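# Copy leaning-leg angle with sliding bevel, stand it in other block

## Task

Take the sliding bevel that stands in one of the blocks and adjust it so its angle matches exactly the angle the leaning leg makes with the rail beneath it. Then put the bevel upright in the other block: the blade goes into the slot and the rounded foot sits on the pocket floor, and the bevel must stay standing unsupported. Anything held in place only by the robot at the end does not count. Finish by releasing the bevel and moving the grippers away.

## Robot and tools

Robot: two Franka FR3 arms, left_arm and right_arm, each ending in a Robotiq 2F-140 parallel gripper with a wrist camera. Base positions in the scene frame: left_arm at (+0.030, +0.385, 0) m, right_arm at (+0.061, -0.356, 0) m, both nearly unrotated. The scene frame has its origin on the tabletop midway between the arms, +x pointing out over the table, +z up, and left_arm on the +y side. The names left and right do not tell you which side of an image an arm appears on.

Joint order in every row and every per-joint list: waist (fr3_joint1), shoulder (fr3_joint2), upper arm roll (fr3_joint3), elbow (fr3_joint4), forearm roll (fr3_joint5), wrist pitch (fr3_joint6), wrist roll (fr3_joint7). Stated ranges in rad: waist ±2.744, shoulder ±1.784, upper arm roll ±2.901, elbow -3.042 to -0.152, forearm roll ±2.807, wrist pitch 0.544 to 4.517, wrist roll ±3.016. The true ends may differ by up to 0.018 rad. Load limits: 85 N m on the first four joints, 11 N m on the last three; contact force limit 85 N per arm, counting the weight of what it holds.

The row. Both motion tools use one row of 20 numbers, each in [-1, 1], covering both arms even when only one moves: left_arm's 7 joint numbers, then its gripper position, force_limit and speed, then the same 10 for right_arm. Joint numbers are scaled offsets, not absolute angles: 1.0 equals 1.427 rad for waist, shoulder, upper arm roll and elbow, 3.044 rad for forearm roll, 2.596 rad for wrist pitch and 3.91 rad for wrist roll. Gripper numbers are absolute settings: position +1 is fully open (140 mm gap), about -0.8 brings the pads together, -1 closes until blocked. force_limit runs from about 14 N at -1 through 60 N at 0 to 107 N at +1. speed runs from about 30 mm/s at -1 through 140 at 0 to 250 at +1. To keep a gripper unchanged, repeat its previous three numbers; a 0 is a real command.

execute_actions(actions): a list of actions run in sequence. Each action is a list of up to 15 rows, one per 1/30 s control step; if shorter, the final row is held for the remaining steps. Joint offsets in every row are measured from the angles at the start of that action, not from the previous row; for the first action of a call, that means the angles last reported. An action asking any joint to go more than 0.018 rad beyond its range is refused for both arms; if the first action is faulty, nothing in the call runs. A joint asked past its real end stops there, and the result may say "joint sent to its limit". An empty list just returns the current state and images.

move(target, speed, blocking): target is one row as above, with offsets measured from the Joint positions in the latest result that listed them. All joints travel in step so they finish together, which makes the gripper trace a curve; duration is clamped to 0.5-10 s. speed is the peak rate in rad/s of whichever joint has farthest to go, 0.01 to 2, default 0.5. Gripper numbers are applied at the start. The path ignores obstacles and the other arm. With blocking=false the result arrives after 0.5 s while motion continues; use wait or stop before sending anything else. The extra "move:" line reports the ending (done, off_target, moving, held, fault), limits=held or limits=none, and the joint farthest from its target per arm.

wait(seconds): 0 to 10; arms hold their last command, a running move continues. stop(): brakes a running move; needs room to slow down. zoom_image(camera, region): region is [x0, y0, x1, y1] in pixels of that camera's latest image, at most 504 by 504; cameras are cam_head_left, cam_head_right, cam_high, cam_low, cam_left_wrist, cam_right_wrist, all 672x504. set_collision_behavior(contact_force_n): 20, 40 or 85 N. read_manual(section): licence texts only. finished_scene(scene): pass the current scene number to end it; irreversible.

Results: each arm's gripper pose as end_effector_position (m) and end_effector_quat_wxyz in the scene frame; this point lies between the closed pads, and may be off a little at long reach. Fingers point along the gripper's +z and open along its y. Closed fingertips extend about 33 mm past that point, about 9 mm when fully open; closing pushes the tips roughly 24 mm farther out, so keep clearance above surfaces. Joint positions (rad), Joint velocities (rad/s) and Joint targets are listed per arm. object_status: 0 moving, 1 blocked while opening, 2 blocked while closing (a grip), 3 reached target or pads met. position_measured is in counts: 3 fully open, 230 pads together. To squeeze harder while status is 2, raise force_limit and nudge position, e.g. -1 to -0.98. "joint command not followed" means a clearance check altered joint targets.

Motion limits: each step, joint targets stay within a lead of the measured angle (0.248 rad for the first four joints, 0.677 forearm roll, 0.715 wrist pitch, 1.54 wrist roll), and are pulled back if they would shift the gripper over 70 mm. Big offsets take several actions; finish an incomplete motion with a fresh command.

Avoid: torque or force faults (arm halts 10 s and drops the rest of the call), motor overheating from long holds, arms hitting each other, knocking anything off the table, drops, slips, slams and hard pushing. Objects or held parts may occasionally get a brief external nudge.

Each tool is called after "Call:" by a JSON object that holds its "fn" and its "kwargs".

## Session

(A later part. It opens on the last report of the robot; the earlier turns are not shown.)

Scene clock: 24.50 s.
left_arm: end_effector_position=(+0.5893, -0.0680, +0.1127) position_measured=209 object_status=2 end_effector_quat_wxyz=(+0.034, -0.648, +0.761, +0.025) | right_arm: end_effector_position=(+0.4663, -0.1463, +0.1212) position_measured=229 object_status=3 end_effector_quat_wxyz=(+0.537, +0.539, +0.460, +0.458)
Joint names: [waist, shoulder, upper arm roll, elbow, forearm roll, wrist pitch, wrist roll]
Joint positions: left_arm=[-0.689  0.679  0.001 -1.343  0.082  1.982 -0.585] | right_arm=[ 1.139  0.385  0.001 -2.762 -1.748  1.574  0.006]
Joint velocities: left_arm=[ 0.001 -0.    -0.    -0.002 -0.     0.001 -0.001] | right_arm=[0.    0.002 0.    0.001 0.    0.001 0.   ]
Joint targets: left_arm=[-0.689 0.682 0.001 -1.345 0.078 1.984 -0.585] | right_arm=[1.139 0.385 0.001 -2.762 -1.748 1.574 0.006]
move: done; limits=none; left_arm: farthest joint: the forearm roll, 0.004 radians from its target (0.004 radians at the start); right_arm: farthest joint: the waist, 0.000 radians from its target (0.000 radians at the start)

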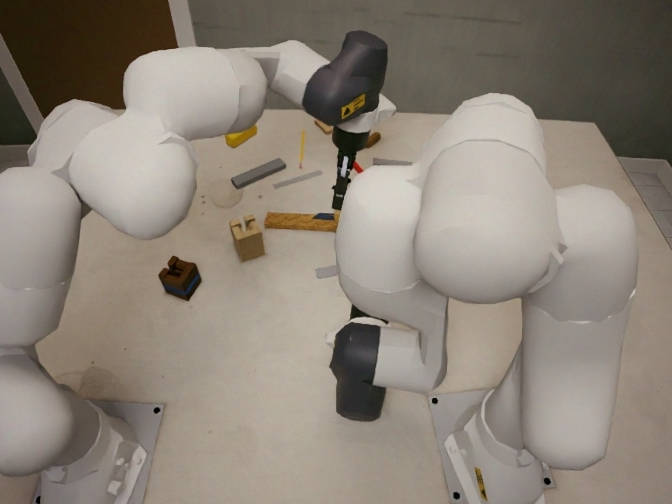

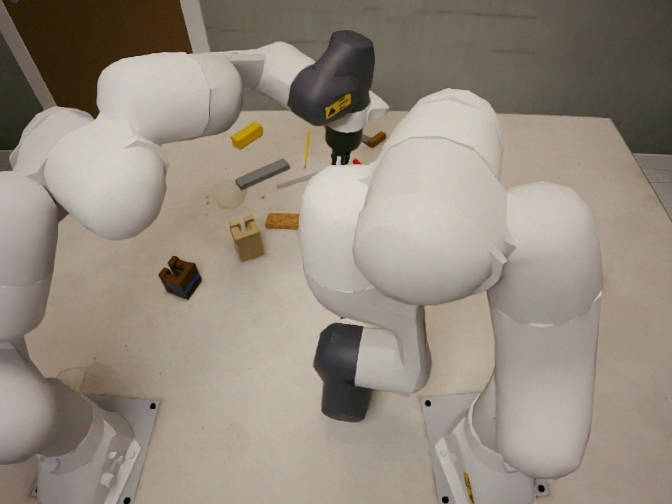

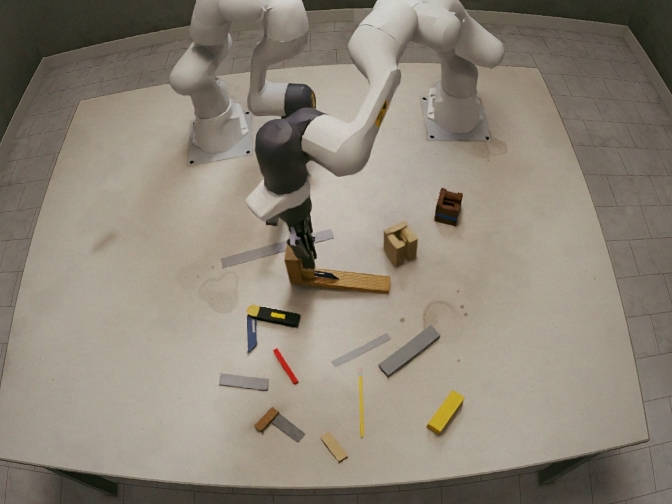

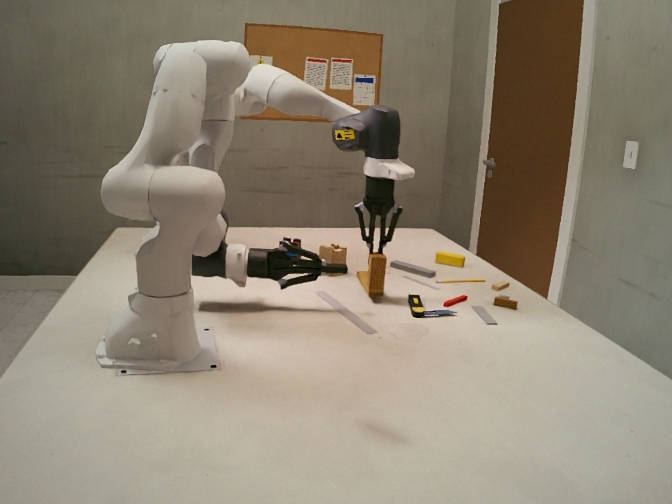

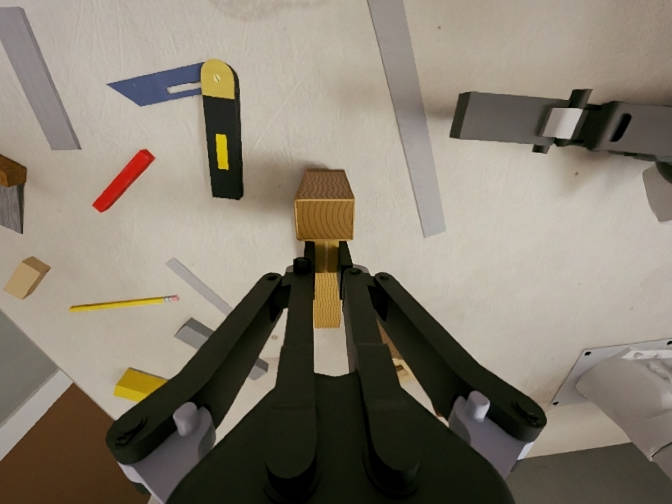

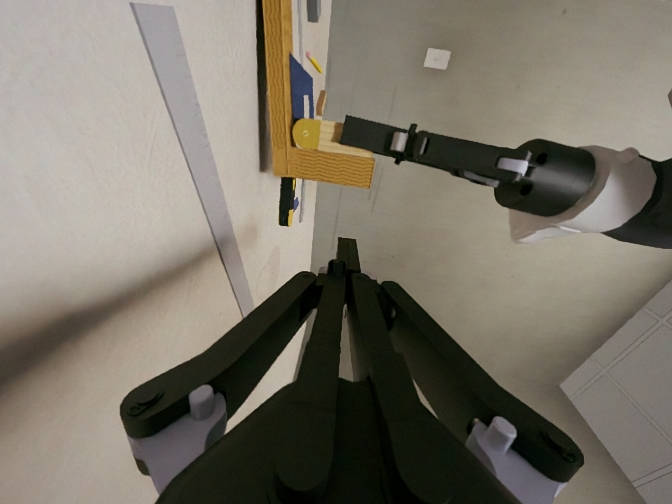

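Call:
{"fn": "move", "kwargs": {"target": [-0.0015,0.0065,0,-0.0025,-0.0013,0.0018,0,-1,0.7,-0.8,0,0,0,0,0,0,0,-0.8,0,0], "speed": 0.015}}

Call:
{"fn": "zoom_image", "kwargs": {"camera": "cam_right_wrist", "region": [270,50,390,170]}}

Call:
{"fn": "zoom_image", "kwargs": {"camera": "cam_right_wrist", "region": [285,130,380,170]}}

Scene clock: 25.60 s.
left_arm: end_effector_position=(+0.5891, -0.0679, +0.1101) position_measured=209 object_status=2 end_effector_quat_wxyz=(+0.034, -0.648, +0.761, +0.026) | right_arm: end_effector_position=(+0.4663, -0.1463, +0.1212) position_measured=229 object_status=3 end_effector_quat_wxyz=(+0.537, +0.539, +0.460, +0.458)
Joint names: [waist, shoulder, upper arm roll, elbow, forearm roll, wrist pitch, wrist roll]
Joint positions: left_arm=[-0.689  0.683  0.001 -1.343  0.082  1.983 -0.585] | right_arm=[ 1.139  0.385  0.001 -2.762 -1.748  1.574  0.006]
Joint velocities: left_arm=[-0.001 -0.     0.001 -0.001  0.001  0.     0.   ] | right_arm=[-0.001  0.001 -0.001  0.001 -0.001  0.001 -0.   ]
Joint targets: left_arm=[-0.691 0.689 0.001 -1.346 0.078 1.986 -0.585] | right_arm=[1.139 0.385 0.001 -2.762 -1.748 1.574 0.006]
move: done; limits=none; left_arm: farthest joint: the shoulder, 0.005 radians from its target (0.009 radians at the start); right_arm: farthest joint: the waist, 0.000 radians from its target (0.000 radians at the start)

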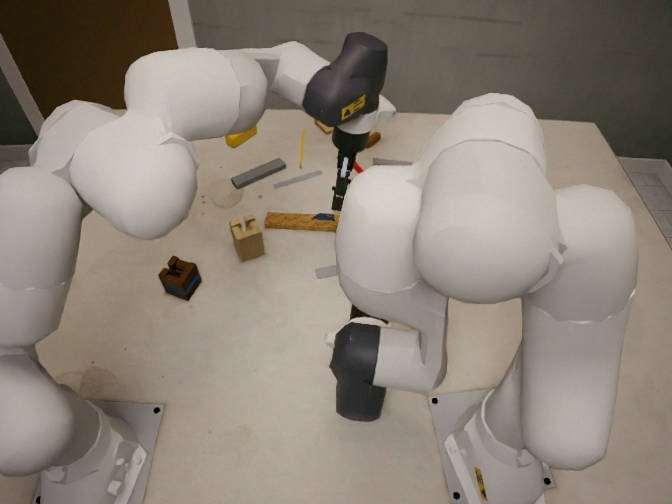

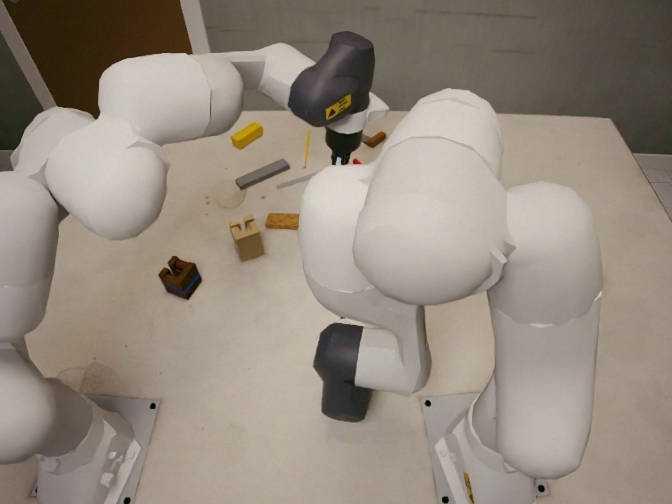

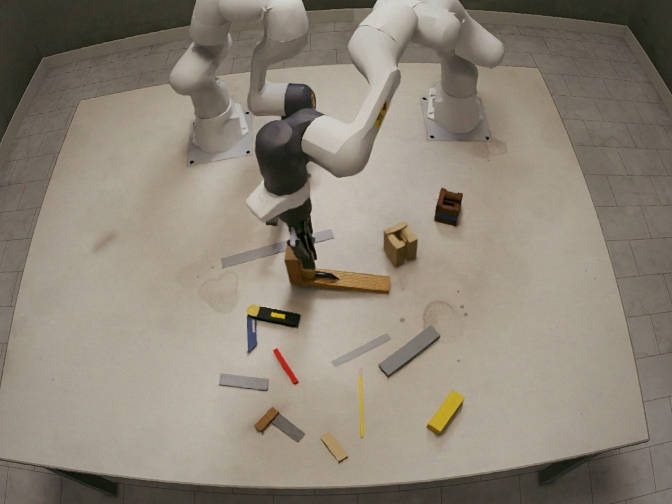

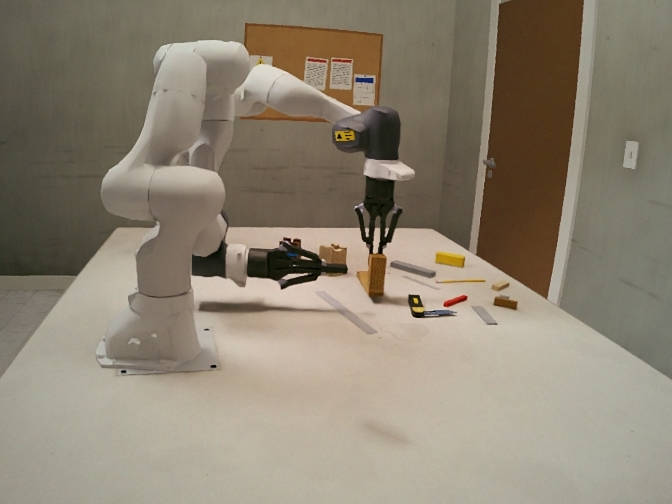

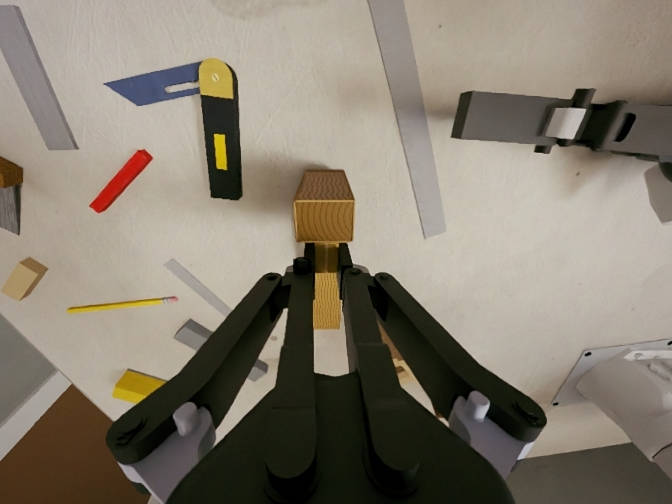

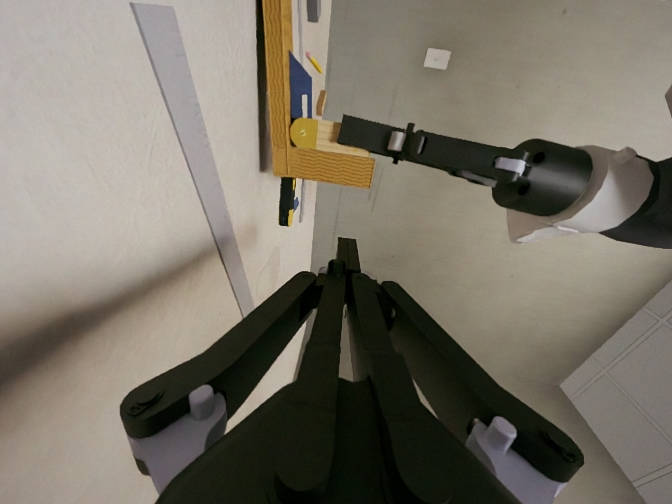

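Region (270, 50, 390, 170) of cam_right_wrist's 672x504 image, scaled by 4.200, with more detail than that image has.

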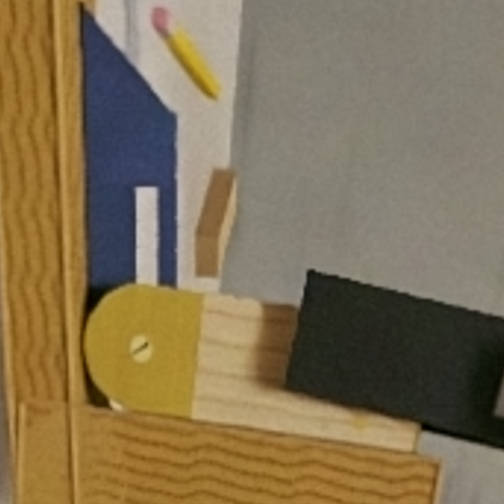

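Region (285, 130, 380, 170) of cam_right_wrist's 672x504 image, scaled by 5.305, with more detail than that image has; it fills the top 212 rows of this view, and the rest is white.

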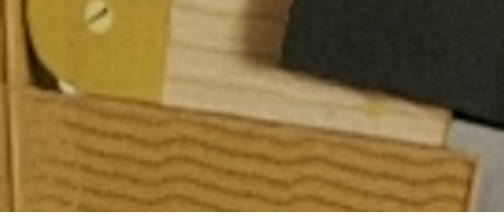

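Call:
{"fn": "move", "kwargs": {"target": [-0.002,0.006,0,-0.003,-0.002,0.002,0,-1,0.7,-0.8,0,0,0,0,0,0,0,-0.8,0,0], "speed": 0.02}}

Call:
{"fn": "move", "kwargs": {"target": [0.006,-0.022,0,0.006,0,-0.017,0,-1,0.7,-0.8,0,0,0,0,0,0,0,-0.8,0,0], "speed": 0.06}}

Call:
{"fn": "zoom_image", "kwargs": {"camera": "cam_right_wrist", "region": [270,40,400,170]}}

Scene clock: 26.70 s.
left_arm: end_effector_position=(+0.5891, -0.0680, +0.1101) position_measured=209 object_status=2 end_effector_quat_wxyz=(+0.034, -0.648, +0.761, +0.026) | right_arm: end_effector_position=(+0.4663, -0.1463, +0.1212) position_measured=229 object_status=3 end_effector_quat_wxyz=(+0.537, +0.539, +0.460, +0.458)
Joint names: [waist, shoulder, upper arm roll, elbow, forearm roll, wrist pitch, wrist roll]
Joint positions: left_arm=[-0.689  0.683  0.001 -1.343  0.082  1.984 -0.585] | right_arm=[ 1.139  0.385  0.001 -2.762 -1.748  1.574  0.006]
Joint velocities: left_arm=[ 0.001 -0.     0.001  0.     0.    -0.001 -0.   ] | right_arm=[-0.    -0.001  0.     0.001 -0.002 -0.    -0.002]
Joint targets: left_arm=[-0.692 0.692 0.001 -1.347 0.076 1.989 -0.585] | right_arm=[1.139 0.385 0.001 -2.762 -1.748 1.574 0.006]
move: done; limits=none; left_arm: farthest joint: the shoulder, 0.008 radians from its target (0.008 radians at the start); right_arm: farthest joint: the waist, 0.000 radians from its target (0.000 radians at the start)

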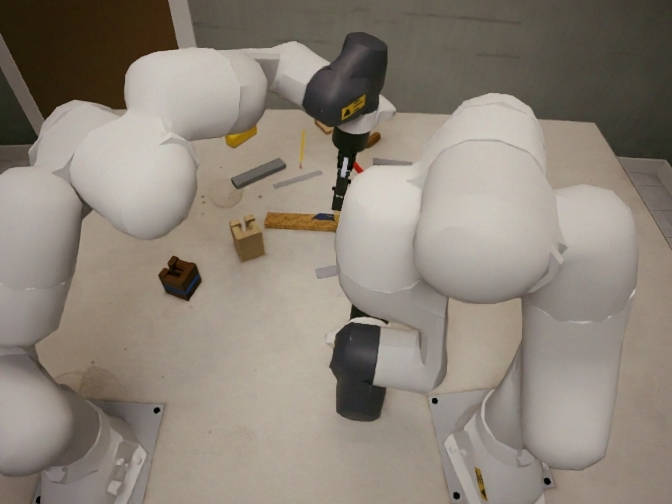

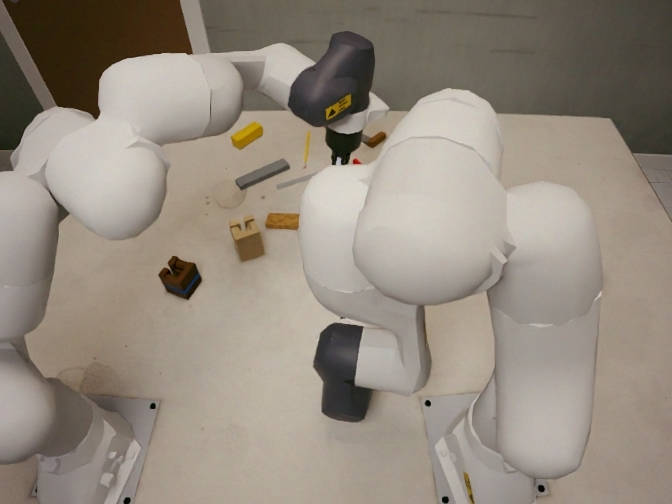

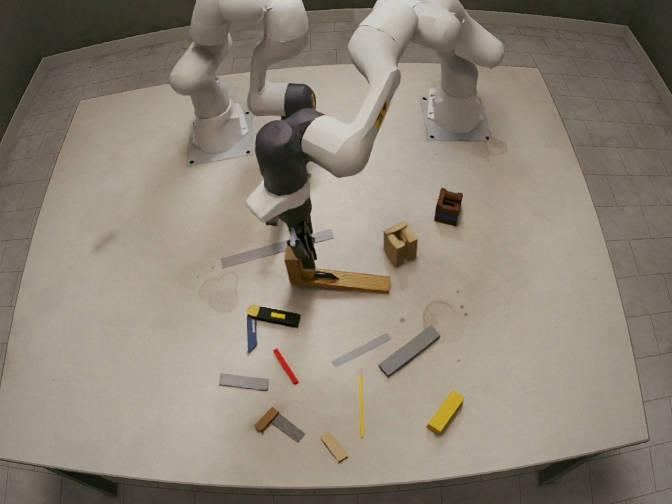

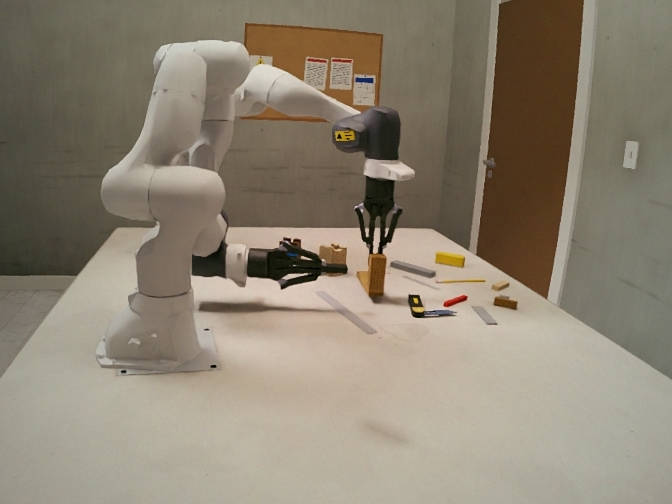

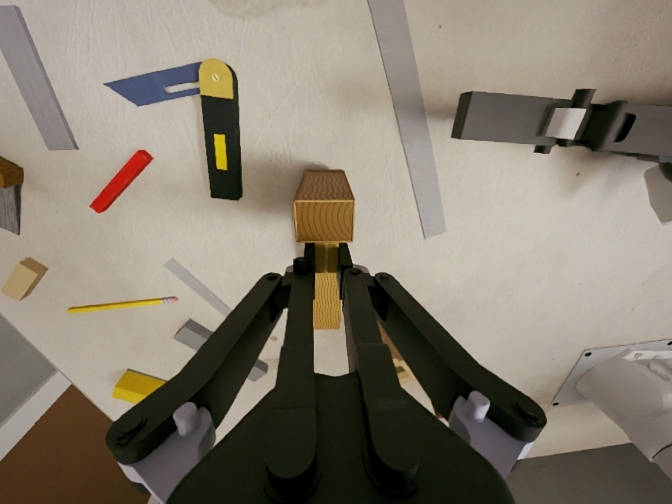

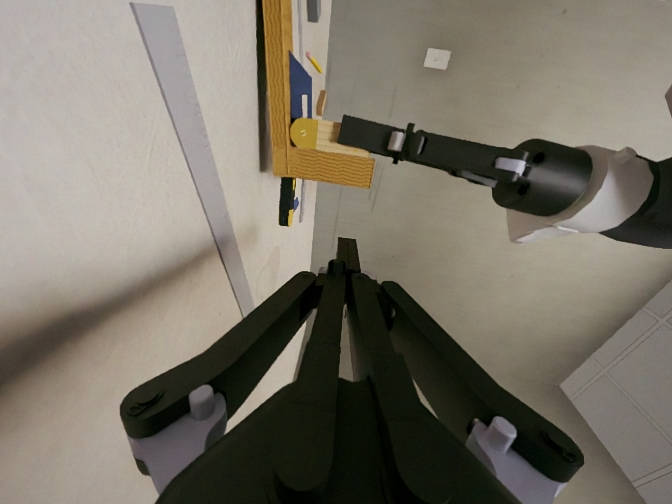

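Scene clock: 27.90 s.
left_arm: end_effector_position=(+0.5895, -0.0609, +0.1317) position_measured=209 object_status=2 end_effector_quat_wxyz=(+0.034, -0.651, +0.758, +0.029) | right_arm: end_effector_position=(+0.4663, -0.1463, +0.1212) position_measured=229 object_status=3 end_effector_quat_wxyz=(+0.537, +0.539, +0.460, +0.458)
Joint names: [waist, shoulder, upper arm roll, elbow, forearm roll, wrist pitch, wrist roll]
Joint positions: left_arm=[-0.682  0.653  0.001 -1.336  0.082  1.942 -0.585] | right_arm=[ 1.139  0.385  0.001 -2.762 -1.748  1.574  0.006]
Joint velocities: left_arm=[ 0.001 -0.    -0.001 -0.    -0.    -0.005 -0.001] | right_arm=[ 0.    -0.     0.    -0.001 -0.    -0.    -0.001]
Joint targets: left_arm=[-0.681 0.652 0.001 -1.334 0.082 1.940 -0.585] | right_arm=[1.139 0.385 0.001 -2.762 -1.748 1.574 0.006]
move: done; limits=none; left_arm: farthest joint: the waist, 0.002 radians from its target (0.009 radians at the start); right_arm: farthest joint: the waist, 0.000 radians from its target (0.000 radians at the start)

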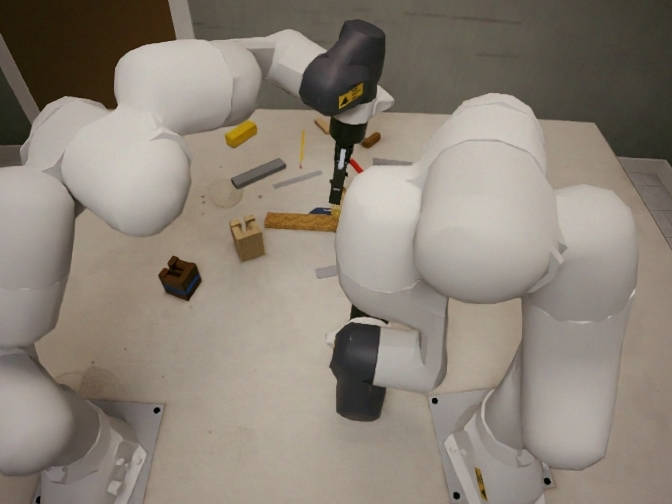

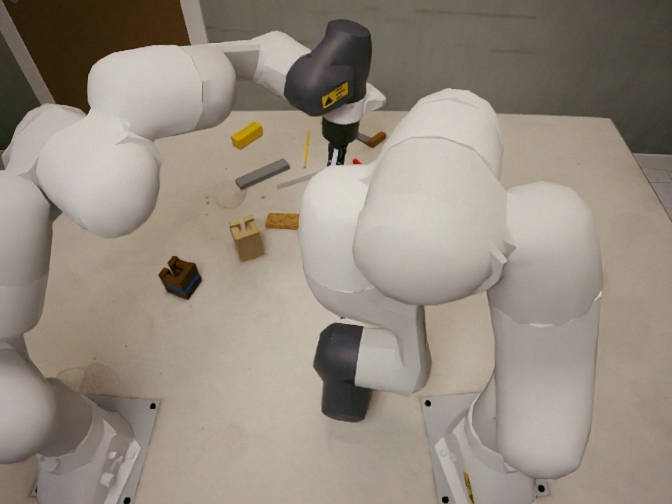

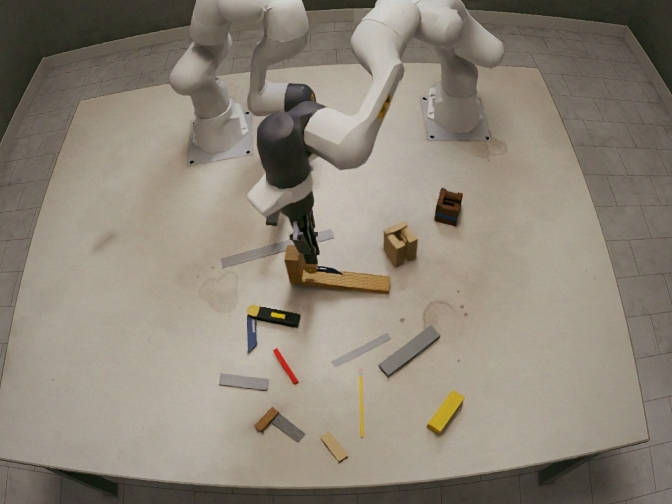

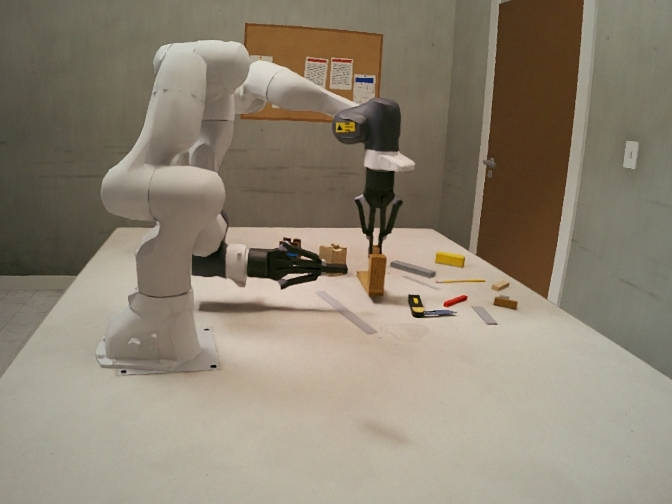

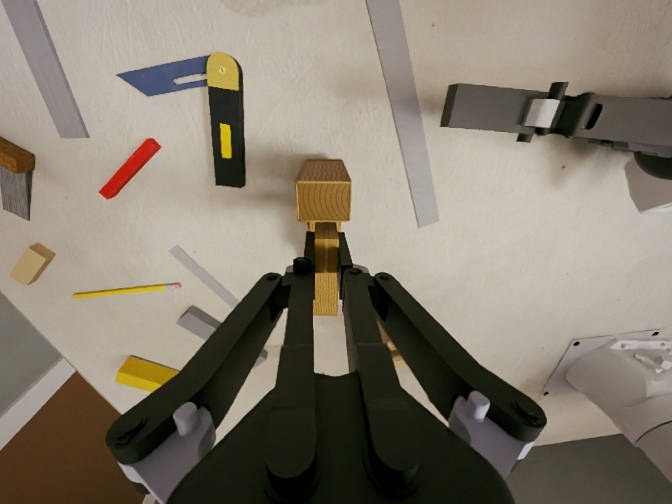

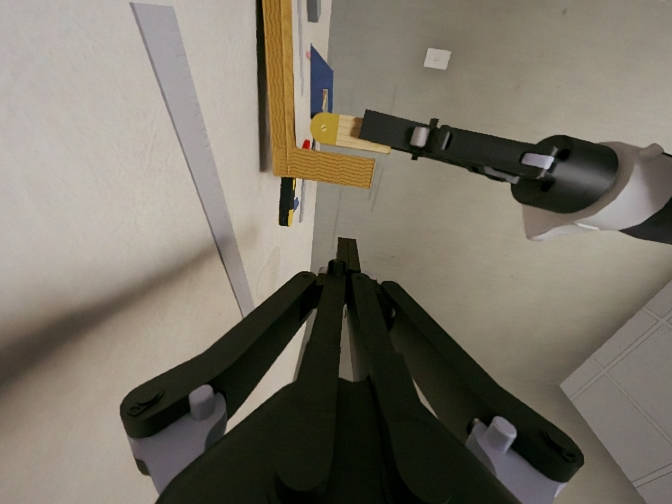

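Region (270, 40, 400, 170) of cam_right_wrist's 672x504 image, scaled by 3.877, with more detail than that image has.

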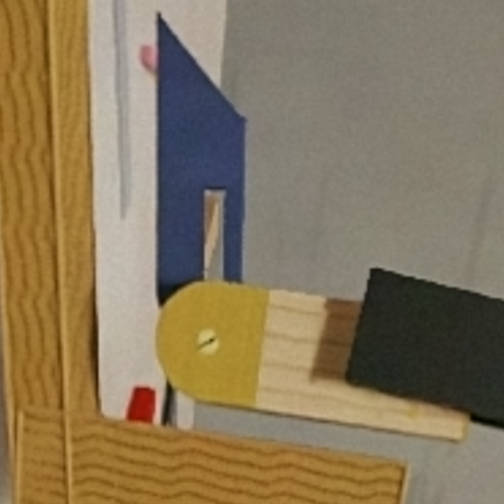

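Call:
{"fn": "move", "kwargs": {"target": [0.02,-0.1,0,0,0,-0.055,0,-1,0.7,-0.8,0,0,0,0,0,0,0,-0.8,0,0], "speed": 0.3}}

Call:
{"fn": "move", "kwargs": {"target": [0.278,-0.702,0,-0.898,0,0.126,0.151,-1,0.7,-0.8,-0.2,-0.4,0,0,0,0,0,-0.8,0,0], "speed": 0.7}}

Call:
{"fn": "zoom_image", "kwargs": {"camera": "cam_left_wrist", "region": [240,150,420,330]}}

Call:
{"fn": "zoom_image", "kwargs": {"camera": "cam_high", "region": [410,150,510,240]}}

Scene clock: 29.60 s.
left_arm: end_effector_position=(+0.5851, -0.0297, +0.2226) position_measured=209 object_status=2 end_effector_quat_wxyz=(+0.036, -0.666, +0.745, +0.027) | right_arm: end_effector_position=(+0.4663, -0.1463, +0.1212) position_measured=229 object_status=3 end_effector_quat_wxyz=(+0.537, +0.539, +0.460, +0.458)
Joint names: [waist, shoulder, upper arm roll, elbow, forearm roll, wrist pitch, wrist roll]
Joint positions: left_arm=[-0.655  0.51   0.001 -1.335  0.082  1.802 -0.585] | right_arm=[ 1.139  0.385  0.001 -2.762 -1.748  1.574  0.006]
Joint velocities: left_arm=[-0.001 -0.    -0.    -0.    -0.001 -0.004 -0.001] | right_arm=[ 0.    -0.001  0.001  0.     0.001 -0.    -0.   ]
Joint targets: left_arm=[-0.654 0.511 0.001 -1.336 0.082 1.800 -0.585] | right_arm=[1.139 0.385 0.001 -2.762 -1.748 1.574 0.006]
move: done; limits=none; left_arm: farthest joint: the wrist pitch, 0.003 radians from its target (0.142 radians at the start); right_arm: farthest joint: the waist, 0.000 radians from its target (0.000 radians at the start)

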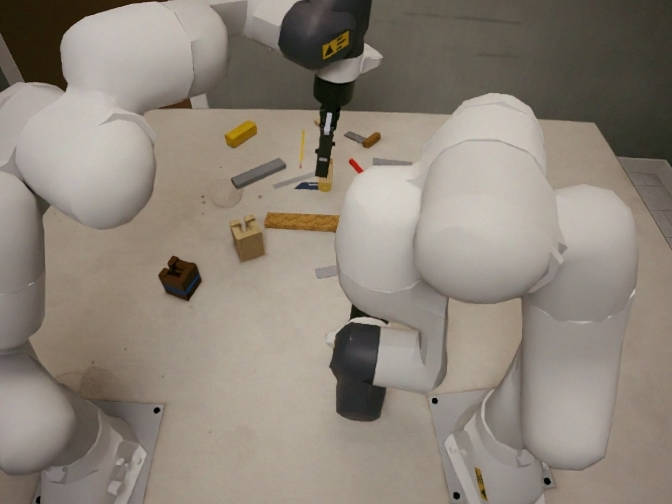

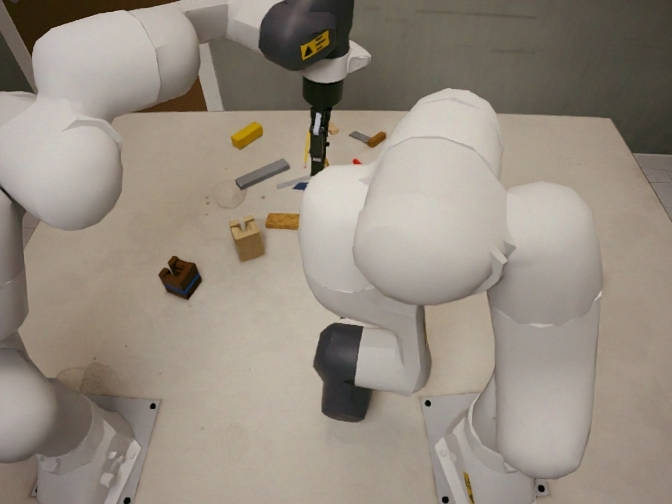

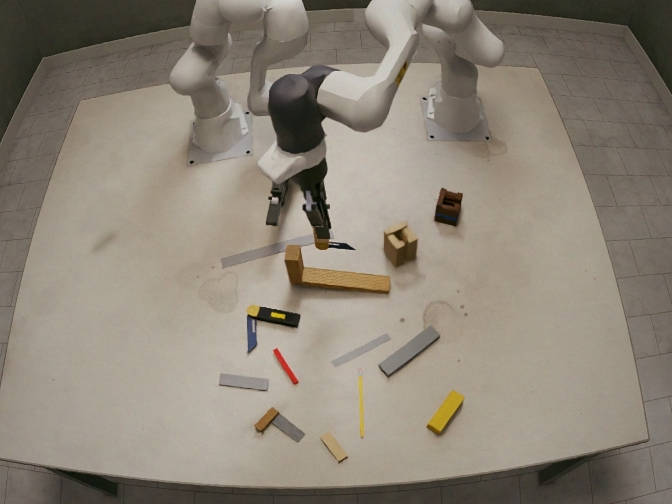

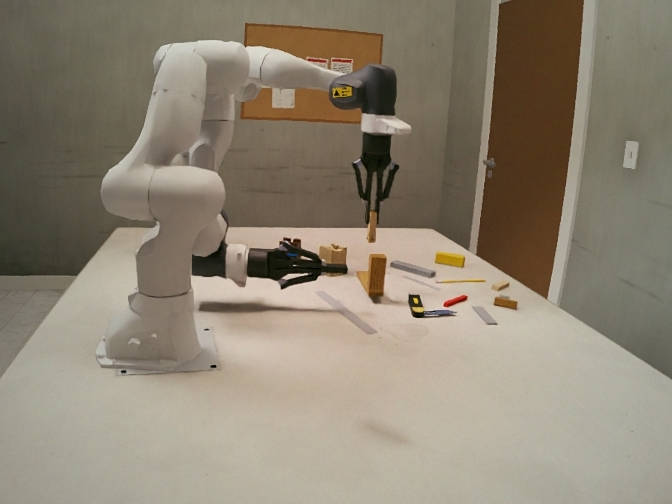

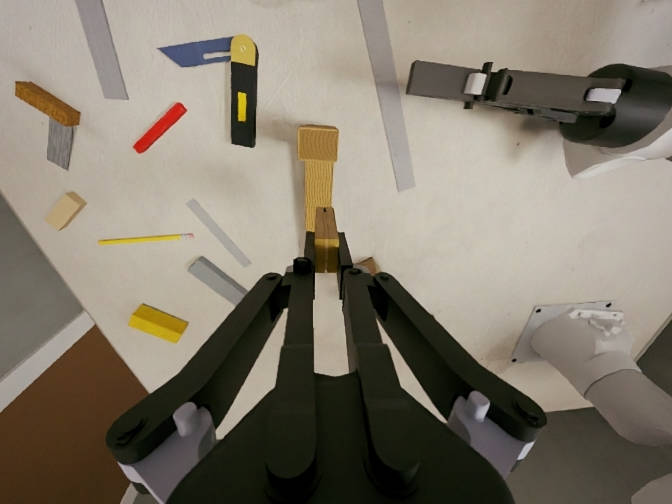

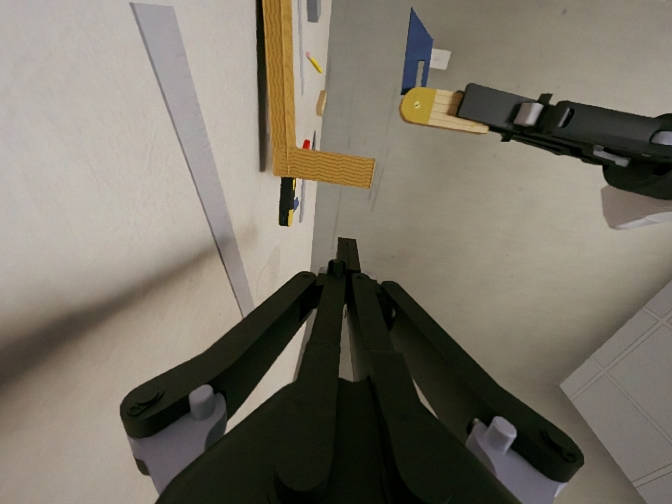

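Scene clock: 32.73 s.
left_arm: end_effector_position=(+0.4028, +0.2967, +0.2007) position_measured=209 object_status=2 end_effector_quat_wxyz=(+0.028, -0.584, +0.811, +0.020) | right_arm: end_effector_position=(+0.5447, -0.2174, +0.3334) position_measured=229 object_status=3 end_effector_quat_wxyz=(+0.497, +0.649, +0.180, +0.547)
Joint names: [waist, shoulder, upper arm roll, elbow, forearm roll, wrist pitch, wrist roll]
Joint positions: left_arm=[-0.26  -0.489  0.001 -2.615  0.082  2.126 -0.002] | right_arm=[ 0.855 -0.185  0.001 -2.761 -1.748  1.574  0.006]
Joint velocities: left_arm=[-0.     0.    -0.001  0.     0.     0.     0.004] | right_arm=[ 0.    -0.     0.     0.001  0.     0.    -0.   ]
Joint targets: left_arm=[-0.258 -0.491 0.001 -2.616 0.082 2.129 0.006] | right_arm=[0.854 -0.186 0.001 -2.762 -1.748 1.574 0.006]
move: done; limits=none; left_arm: farthest joint: the wrist roll, 0.008 radians from its target (0.590 radians at the start); right_arm: farthest joint: the waist, 0.002 radians from its target (0.285 radians at the start)

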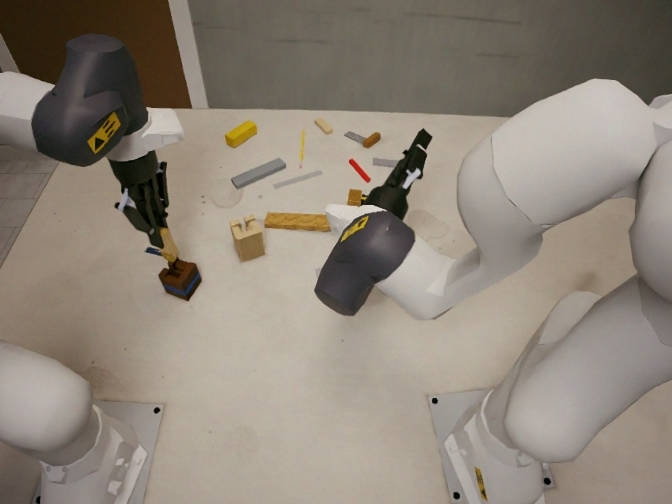

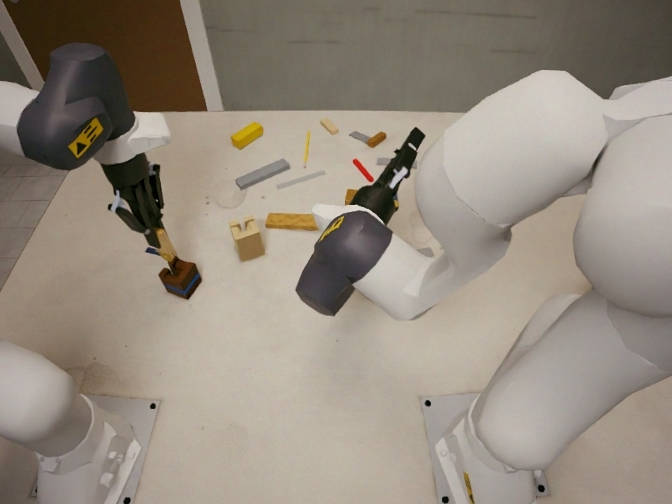

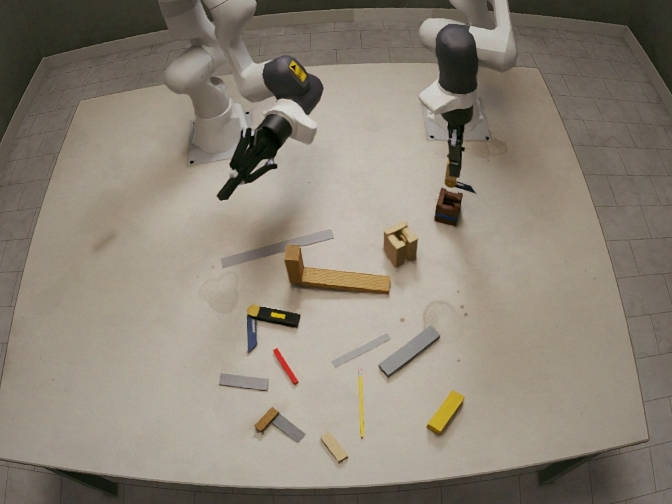

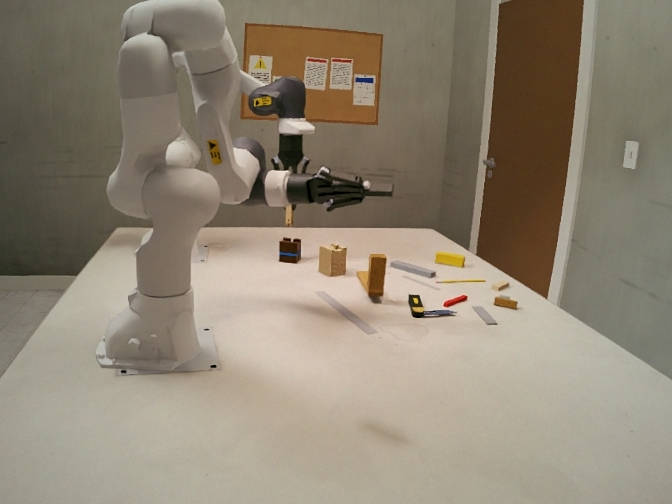

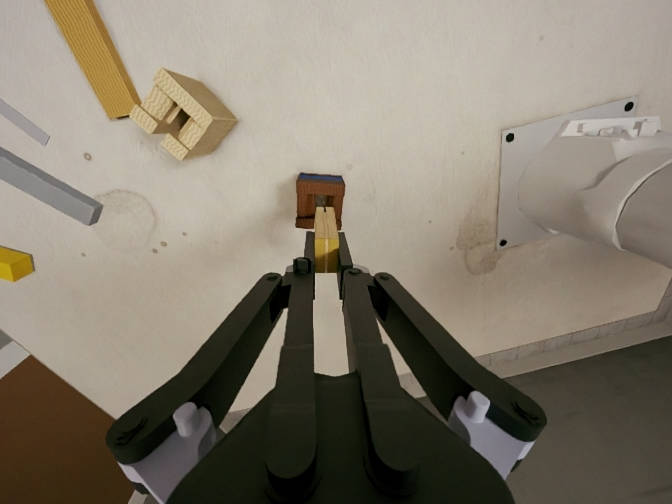

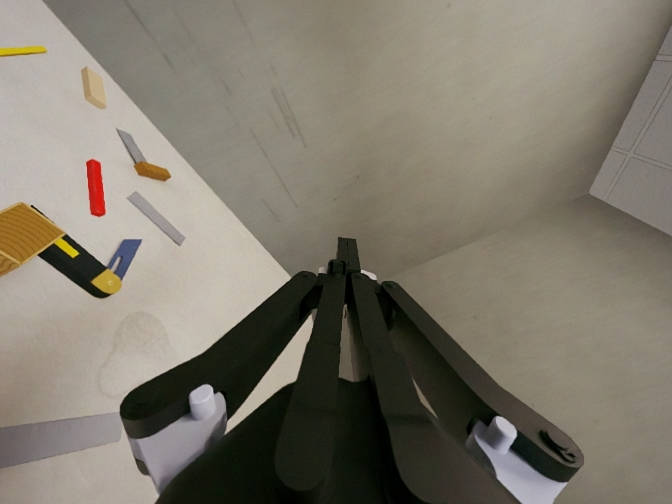

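Region (240, 150, 420, 330) of cam_left_wrist's 672x504 image, scaled by 2.800, with more detail than that image has.

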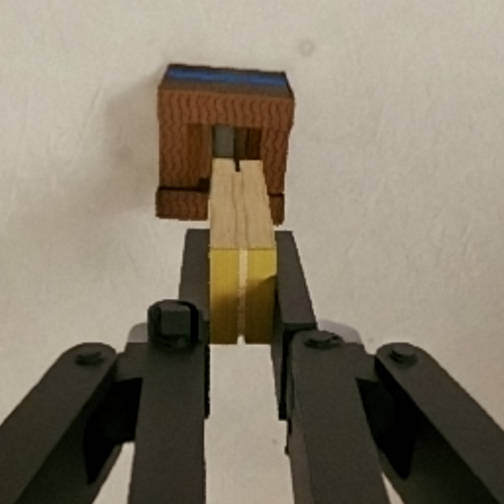

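Region (410, 150, 510, 240) of cam_high's 672x504 image, scaled by 5.040, with more detail than that image has; it fills the top 454 rows of this view, and the rest is white.

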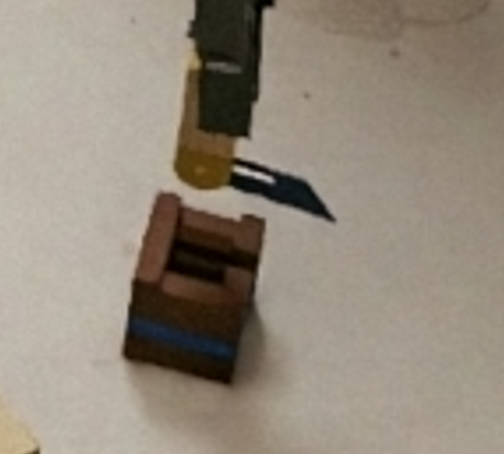

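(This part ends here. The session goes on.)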